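## Task

The cell is stopped. Its log says: at 02:52:04 the mover took the lid off M06 in nest N2 and parked it at LP2; at 02:52:31 it took the lid off M09 in N3 and parked it at LP1; at 02:52:58 it took the lid off N06 in N1 and parked it at LP4. At 02:54:40 the dispenser failed and the run was aborted. At 02:54:55 auto-recovery moved the LP1 lid onto N2, at 02:55:20 it moved the LP4 lid onto N3, and at 02:55:51 a watchdog stopped it. Lids carry no marks, so ownership comes only from this log. Seat every plate's own lid fully on it, with each plate left in its original nest, then press CONTINUE. If what you see disagrees with the log, press CALL instead and leave every plate and lid as it was at the start. Pressing RETRY, CONTINUE or SKIP fails the job if the gripper is holding labware, if any plate at a nest is not seated in it, or if any lid there is not seated on a plate. Anything held in place only by the robot at the end does not count. Finish with the gripper open and clear; resting on the panel housing, the CALL key, or the key this job requires is acceptable.

## Robot and tools

Robot: one FANUC CRX-5iA arm carrying a Robotiq 2F-140 two-finger gripper. There is a single arm, so every motion command is a single row. Cameras: cam_high (672x504), cam_low (672x504), cam_wrist (616x616 fisheye).

Scene frame: origin on the table surface under the arm base, +z up, +x forward toward the operator PANEL, +y to the left when facing +x. Result lines report end_effector_position (metres) and end_effector_quat_wxyz in this frame; the reported point sits between the closed finger pads. Fingertips extend about 33 mm beyond it when closed and about 9 mm when fully open; while closing, the tips travel roughly 24 mm farther out, so leave that gap above a surface. The fingers point along the gripper's +z and open along its y.

The row: 9 numbers, each in [-1, 1], ordered dx, dy, dz, rx, ry, rz, position, force_limit, speed. The first six are an offset, not an absolute pose, expressed in the gripper's own axes and counted from the gripper pose shown in the latest result (or from the current pose if no result in this scene has shown it yet, and for any second or later call in one reply). Scale: 1.0 equals 0.6 m for dx, dy, dz and 180 degrees for the rotation vector rx, ry, rz. Every row in a multi-row action is measured from that same starting pose, not from the row before. Each control step the command is clipped to within 70 mm and 16 degrees of the measured pose. The last three numbers drive the fingers: position +1 = open (140 mm), about -0.8 = pads touching, -1 = close until blocked; force_limit -1/0/+1 ≈ 14/60/107 N; speed -1/0/+1 ≈ 30/140/250 mm/s.

Tools:
- execute_actions {actions, pictures}: actions is a list holding one item or empty. Empty list = look only. {"rows": [[9 numbers], ...], "steps": n} runs up to 15 steps of 1/30 s (default 15), one row per step, repeating the final row if rows run out. {"steps": n} alone waits up to 300 steps counted from the previous result, including your reply time. pictures toggles images.
- move {target, speed}: target is one 9-number row (offset as above); the gripper follows a straight path lasting 0.5 to 10 s toward it; speed in m/s, 0.002 to 0.5, default 0.25 (rotation capped at double that in rad/s). Finger values are sent at the start. It does not avoid obstacles and may overshoot speed near a straight elbow. Result adds a move: line: done, off_target, moving, held or fault, plus limits such as paced (clipped pose) or held (blocked steps), and the remaining distance.
- wait {seconds 0 to 10}: lets time pass with no new command.
- zoom_image {camera, region [x0,y0,x1,y1]}: enlarges part of the latest image, at most 504x504 px.
- read_manual {section}: licence text only.
- finished_scene {scene}: ends the given scene irreversibly and reports success; the next task then appears.

Gripping: send position -1 and confirm object_status = 2. Codes: 0 moving, 1 blocked while opening, 2 blocked while closing (holding), 3 at target or pads met. To squeeze harder, raise force_limit and nudge position (e.g. -1 to -0.98). position_measured is in counts, 3 open to 230 closed. Result lines also give a Hand target (where the controller is heading), HELD markers for steps not sent, pose unreachable notes from the clearance check, and Flange force (noisy, includes payload weight).

Panel: keys left to right as seen facing it: RETRY (white), CONTINUE (green), SKIP (yellow), CALL (blue). The first three end the job the moment they go down; after CALL the job ends once you stop. Push a key until it latches. A wrong or premature go key is worse than none. Nests are labelled N, lid parks LP; their layout is arbitrary, so read labels in the images.

Cautions: the arm is stiff. Pushing even a few mm past a firm contact can trip a fault (any joint at its torque limit, or 150 N external force), halting the arm for 10 s and dropping the rest of the call; back away to release a press. Approach contacts slowly. Don't drop, slam or knock items off the table. Holding loads heats motors; a MOTOR HOT warning precedes a braking stop. The printed pose can drift from reality at long reach. Before pressing a go key, release everything and make sure all plates and lids are seated.

Each tool is called after ">>>" as a command line: name --argument value for each argument, lists and objects as JSON in quotes; but a table of rows of numbers goes row by row, as --pt "numbers of a row", without its own name.

## Session

>>> execute_actions --actions '[]'

Scene clock: 0.00 s of 9600.00 s.
end_effector_position=(+0.8724, +0.4897, +0.1900) position_measured=3 object_status=3 end_effector_quat_wxyz=(-0.236, +0.878, -0.416, -0.006)
Joint positions: [ 0.233  0.601  0.956 -1.322 -1.159  0.645]
Joint velocities: [-0.     0.001 -0.     0.     0.    -0.001]
Flange force (N, the push that the arm receives, along the gripper's own x y z axes): no reading
Hand target: +0.872, +0.490, +0.190; -0.236, +0.878, -0.416, -0.006

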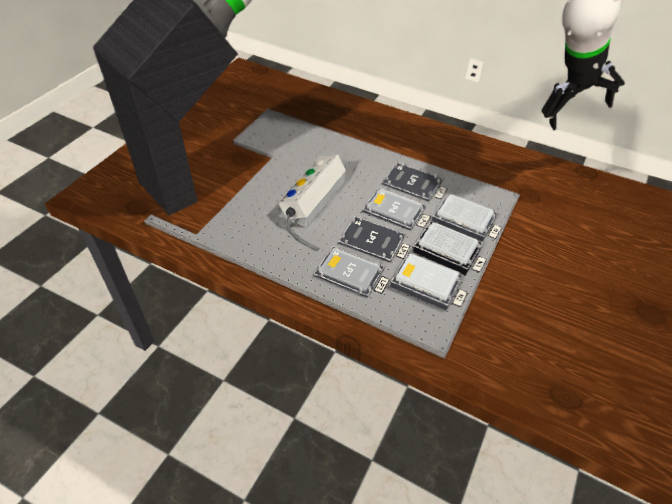

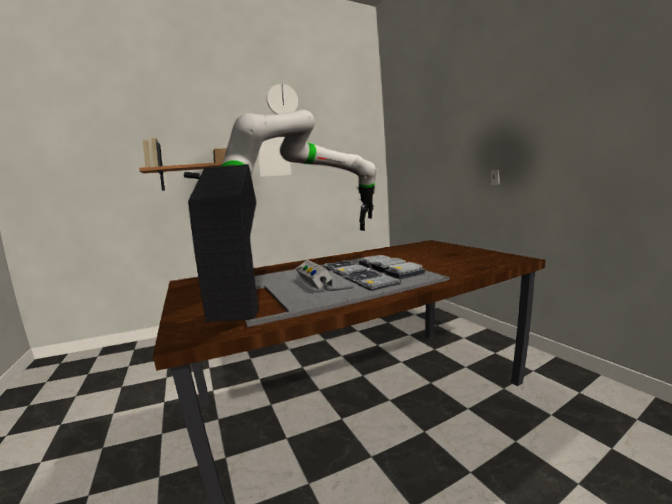

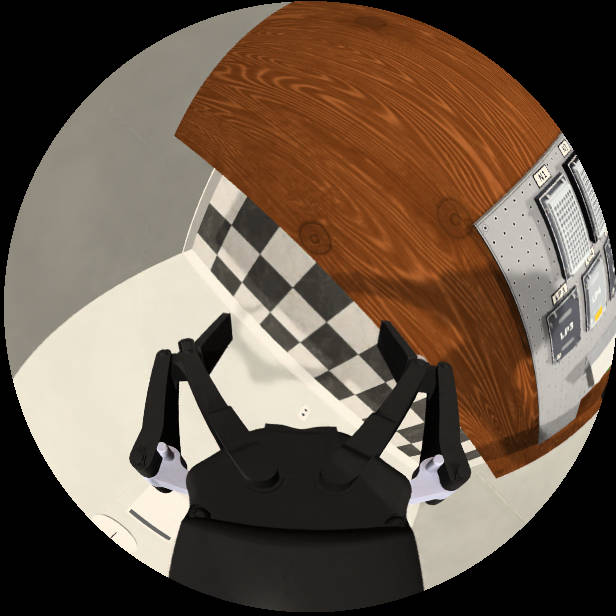

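>>> zoom_image --camera "cam_high" --region '[260, 140, 530, 330]'

Region (260, 140, 530, 330) of cam_high's 672x504 image, scaled by 1.867, with more detail than that image has; it fills the top 355 rows of this view, and the rest is white.

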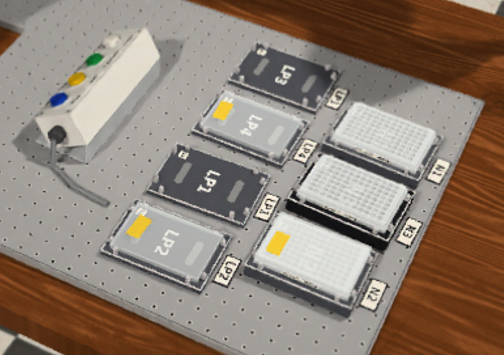

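>>> move --target '[-0.06,0.96,-0.614,-0.157,0.004,-0.277,-1,0,0]'

Scene clock: 7.33 s of 9600.00 s.
end_effector_position=(+0.3594, +0.0483, +0.2877) position_measured=233 object_status=3 end_effector_quat_wxyz=(+0.000, +1.000, +0.001, +0.001)
Joint positions: [-0.268  0.076 -0.532 -1.087 -1.3    2.506]
Joint velocities: [-0.    -0.001 -0.    -0.001 -0.002  0.001]
Flange force (N, the push that the arm receives, along the gripper's own x y z axes): [-0.5 3.3 -1.4]
Hand target: +0.359, +0.048, +0.288; +0.000, +1.000, +0.001, +0.001
Off the commanded pose: 0.002 m, 0 deg.
After step 90, 1.13 s passed at rest.
move: done

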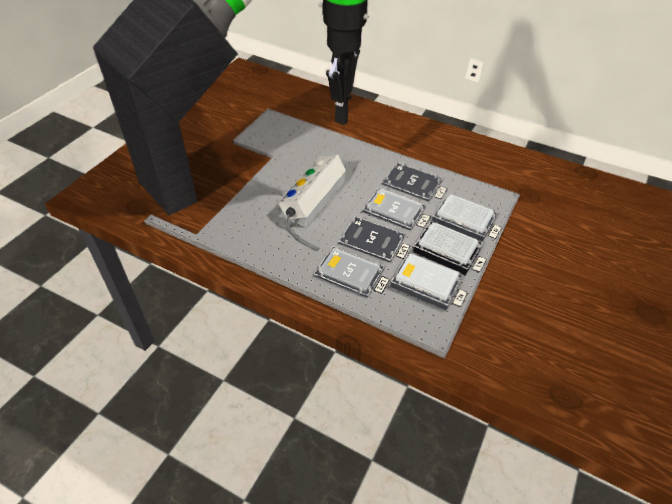

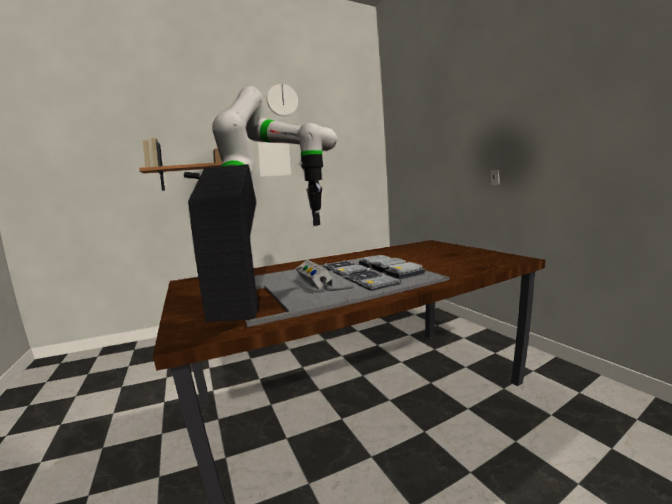

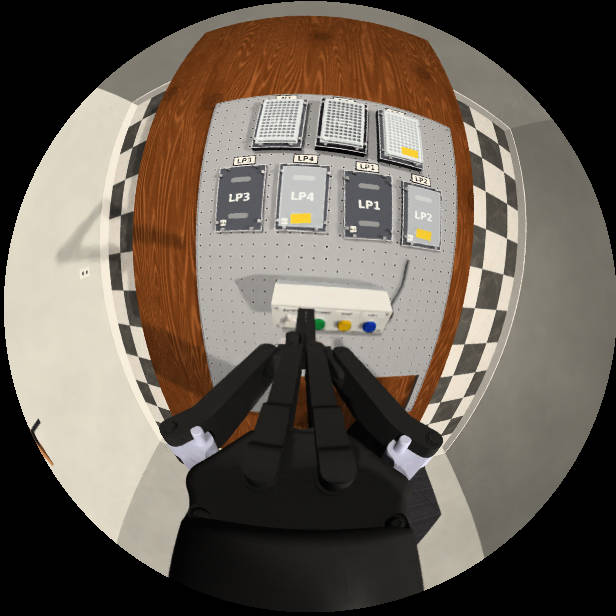

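>>> move --target '[-0.19,0.205,0.2,0,0,0,-1,0,0]'

Scene clock: 10.13 s of 9600.00 s.
end_effector_position=(+0.2472, -0.0757, +0.1675) position_measured=233 object_status=3 end_effector_quat_wxyz=(-0.000, +1.000, +0.001, +0.002)
Joint positions: [-0.308  0.675 -0.603 -1.322 -1.073  3.19 ]
Joint velocities: [-0.001  0.     0.    -0.001  0.     0.002]
Flange force (N, the push that the arm receives, along the gripper's own x y z axes): [-2.9 2.0 1.3]
Hand target: +0.247, -0.076, +0.168; -0.000, +1.000, +0.001, +0.002
Off the commanded pose: 0.001 m, 0 deg.
move: done

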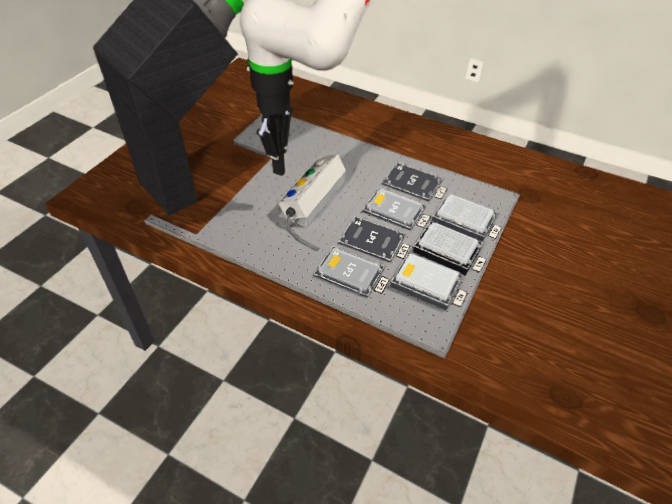

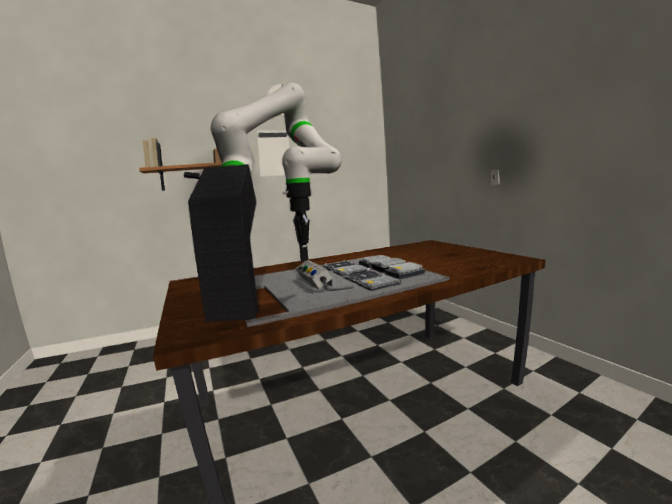

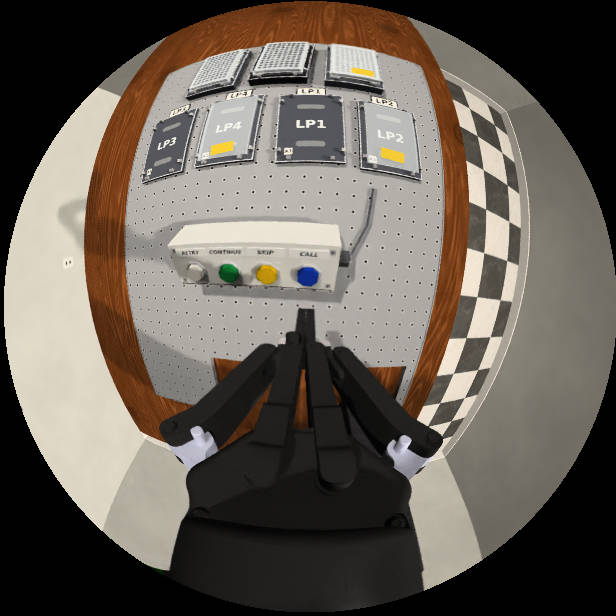

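>>> move --target '[0.05,0.003,0.07,0,0,0,-1,0,0]' --speed 0.08

>>> zoom_image --camera "cam_low" --region '[270, 230, 360, 300]'

>>> zoom_image --camera "cam_high" --region '[250, 140, 370, 240]'

Scene clock: 14.00 s of 9600.00 s.
end_effector_position=(+0.2773, -0.0773, +0.1256) position_measured=233 object_status=3 end_effector_quat_wxyz=(-0.000, +1.000, +0.001, +0.002)
Joint positions: [-0.197  0.725 -0.528 -1.411 -1.045  3.155]
Joint velocities: [ 0.    -0.001  0.     0.     0.001  0.003]
Flange force (N, the push that the arm receives, along the gripper's own x y z axes): [-5.2 1.4 -1.1]
Hand target: +0.277, -0.077, +0.126; -0.000, +1.000, +0.001, +0.002
Off the commanded pose: 0.000 m, 0 deg.
move: done

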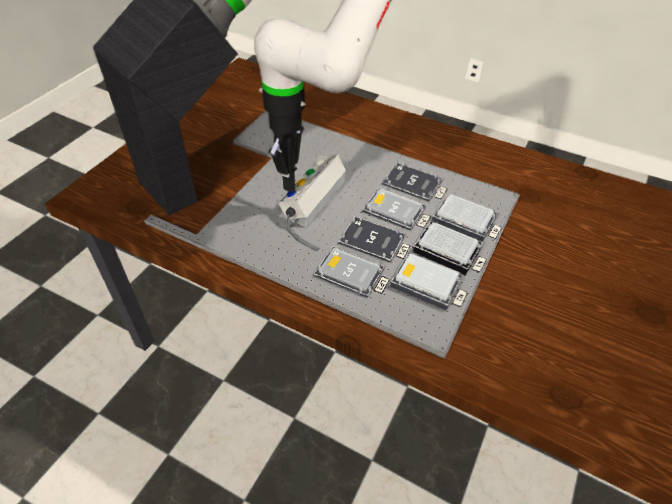

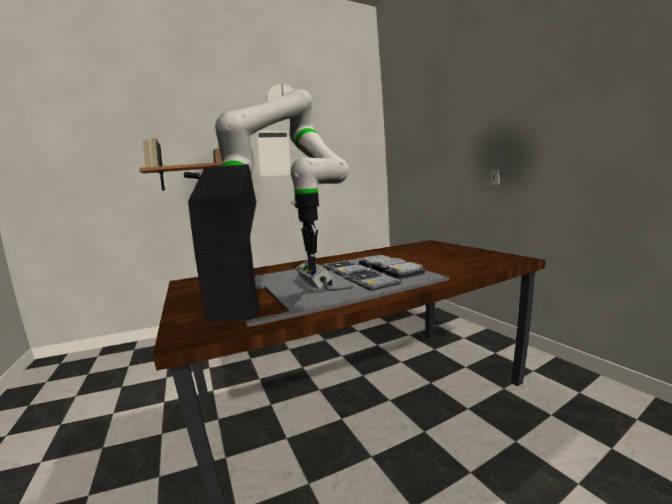

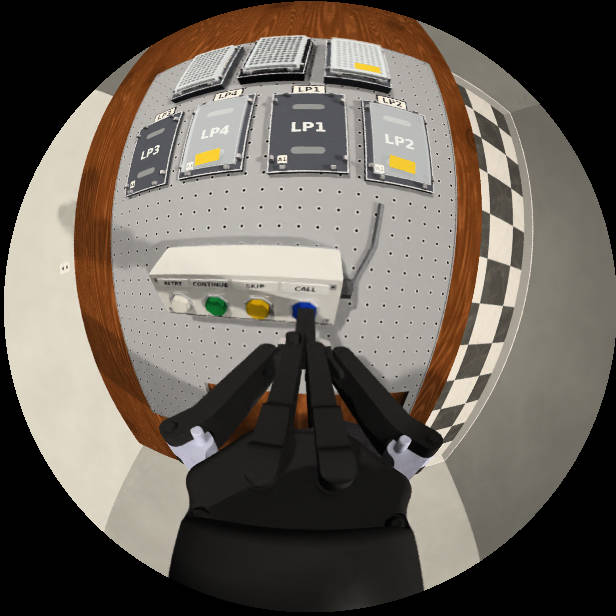

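Region (270, 230, 360, 300) of cam_low's 672x504 image, scaled by 5.600, with more detail than that image has.

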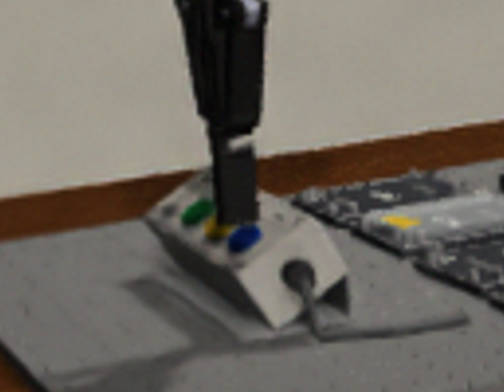

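Region (250, 140, 370, 240) of cam_high's 672x504 image, scaled by 4.200, with more detail than that image has.

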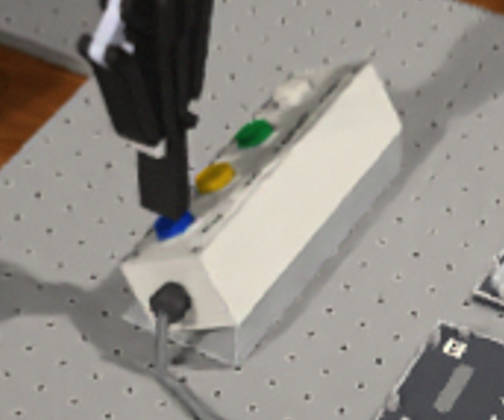

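About 8 mm above.

>>> move --target '[-0.004,-0.002,0.014,0,0,0,-1,0,0]' --speed 0.01

>>> move --target '[0,0,0.004,0,0,0,-1,0,0]' --speed 0.005

>>> zoom_image --camera "cam_high" --region '[250, 140, 370, 240]'

Scene clock: 16.57 s of 9600.00 s.
end_effector_position=(+0.2750, -0.0762, +0.1172) position_measured=233 object_status=3 end_effector_quat_wxyz=(-0.000, +1.000, +0.001, +0.002)
Joint positions: [-0.181  0.739 -0.528 -1.434 -1.038  3.171]
Joint velocities: [ 0.    -0.001 -0.    -0.001 -0.    -0.001]
Flange force (N, the push that the arm receives, along the gripper's own x y z axes): [-4.5 1.5 -7.4]
Hand target: +0.275, -0.076, +0.117; -0.000, +1.000, +0.001, +0.002
Off the commanded pose: 0.000 m, 0 deg.
move: done

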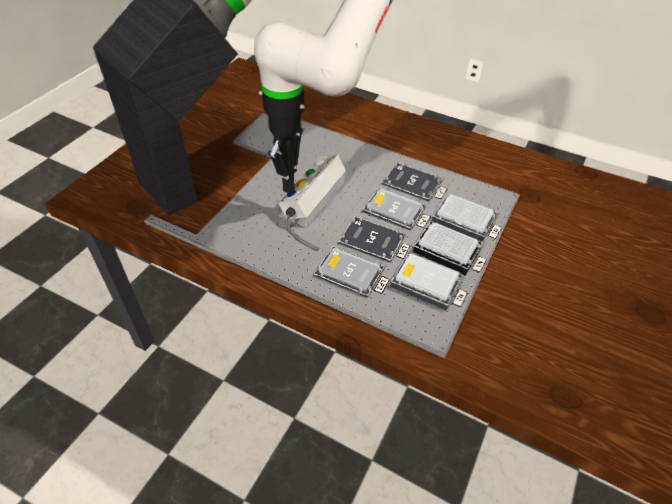

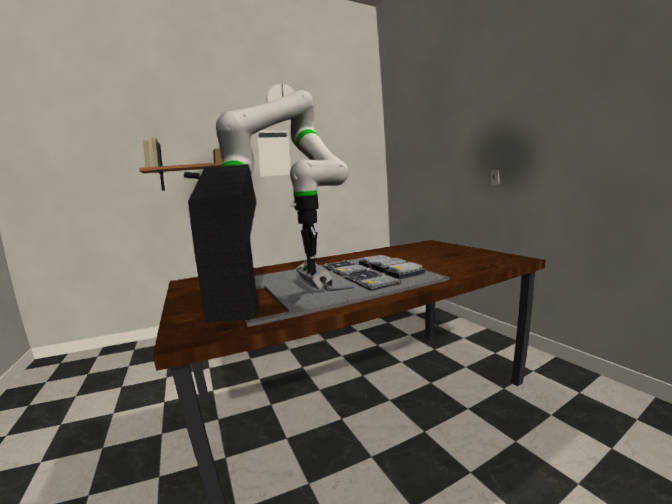

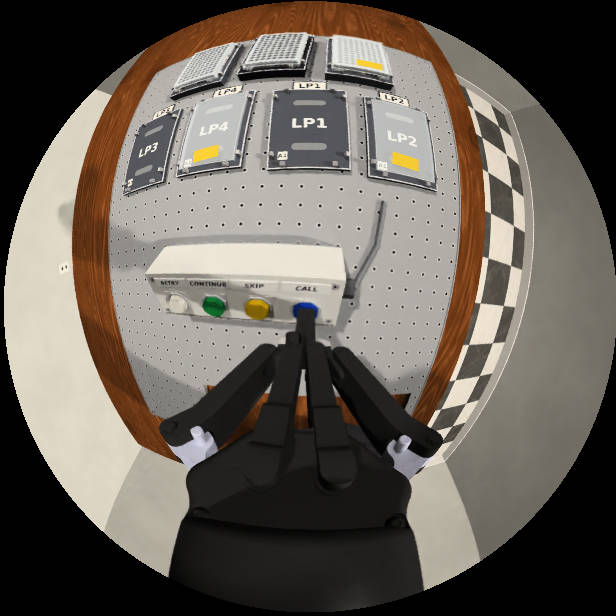

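Scene clock: 17.27 s of 9600.00 s.
end_effector_position=(+0.2749, -0.0762, +0.1148) position_measured=233 object_status=3 end_effector_quat_wxyz=(-0.000, +1.000, +0.001, +0.002)
Joint positions: [-0.177  0.744 -0.527 -1.439 -1.037  3.174]
Joint velocities: [ 0.001  0.001  0.    -0.     0.001  0.   ]
Flange force (N, the push that the arm receives, along the gripper's own x y z axes): [-9.3 0.1 -29.5]
Hand target: +0.275, -0.076, +0.115; -0.000, +1.000, +0.001, +0.002
Off the commanded pose: 0.000 m, 0 deg.
move: done

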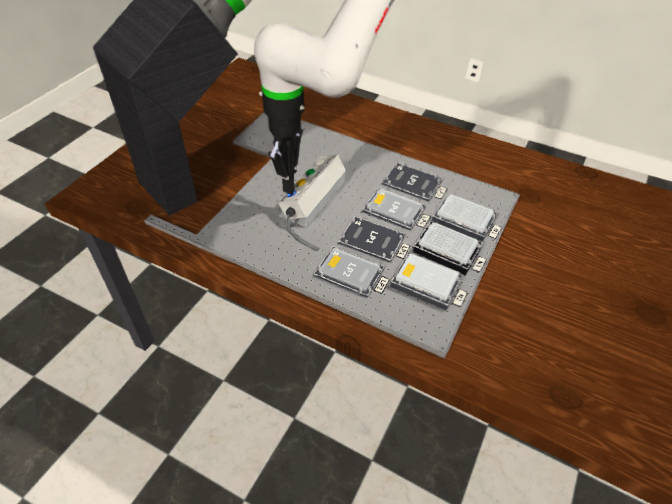

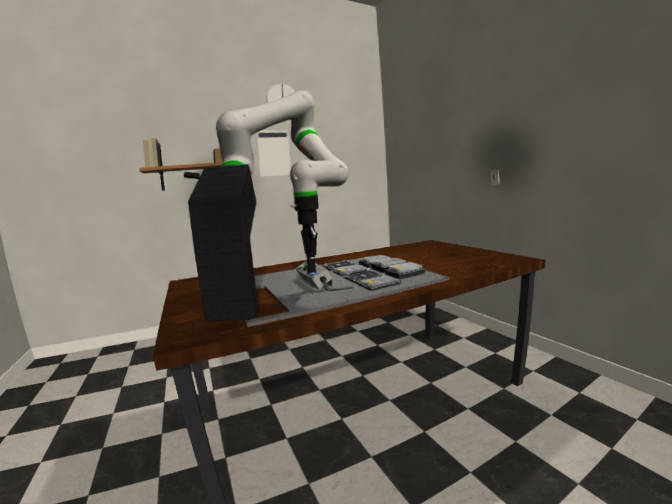

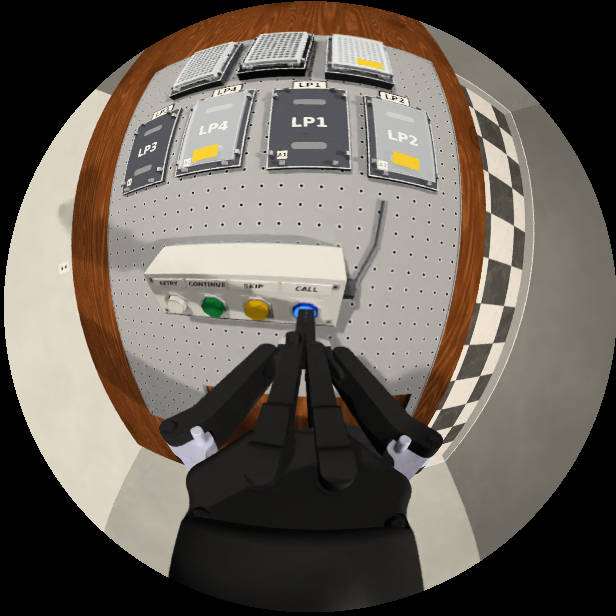

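Region (250, 140, 370, 240) of cam_high's 672x504 image, scaled by 4.200, with more detail than that image has.

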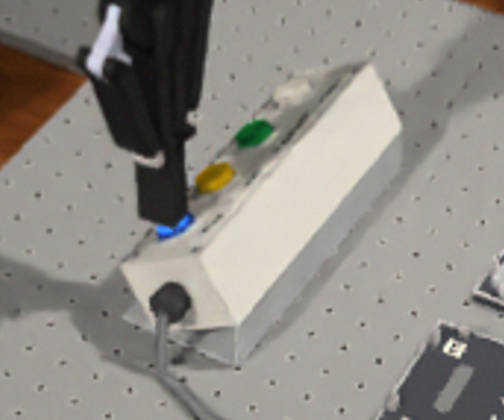

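Lit.

>>> move --target '[0,0,-0.05,0,0,0,-1,0,0]'

>>> finished_scene --scene 1

Scene clock: 18.97 s of 9600.00 s.
end_effector_position=(+0.2748, -0.0761, +0.1448) position_measured=233 object_status=3 end_effector_quat_wxyz=(-0.000, +1.000, +0.001, +0.002)
Joint positions: [-0.234  0.689 -0.545 -1.366 -1.06   3.137]
Joint velocities: [-0.001 -0.001 -0.     0.    -0.     0.   ]
Flange force (N, the push that the arm receives, along the gripper's own x y z axes): [-4.5 3.4 -1.9]
Hand target: +0.275, -0.076, +0.145; -0.000, +1.000, +0.001, +0.002
Off the commanded pose: 0.000 m, 0 deg.
move: done

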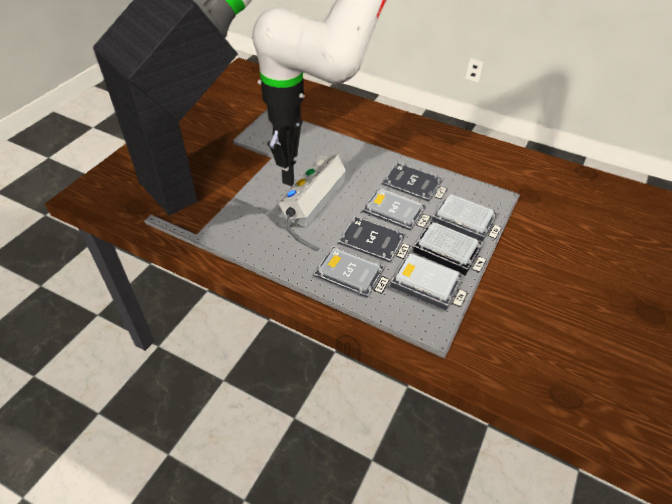

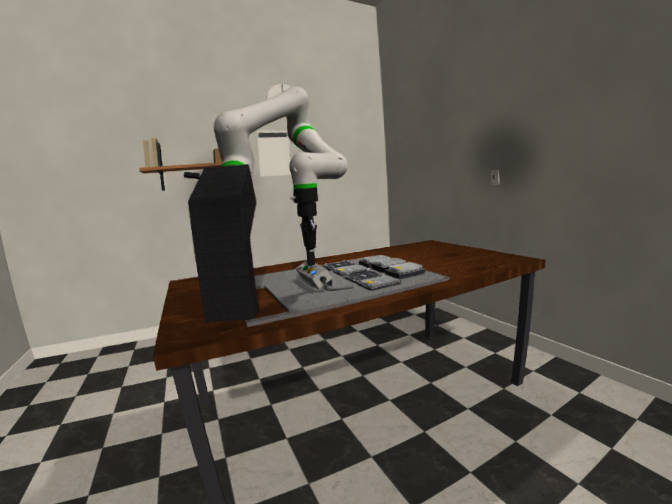

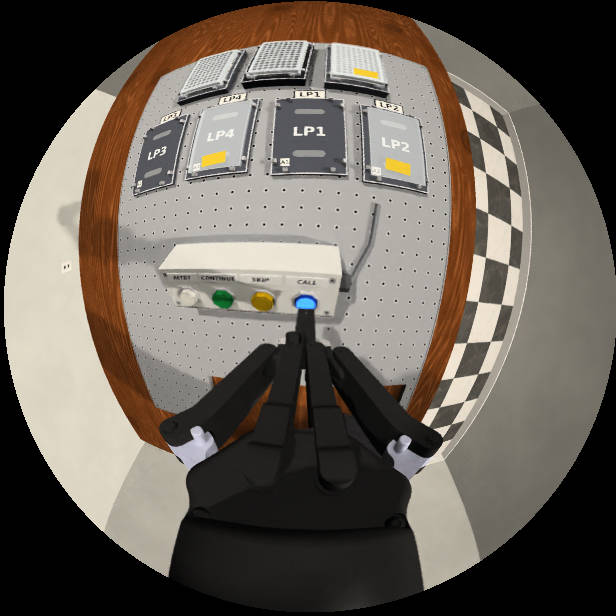

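The scene is finished: the task was done.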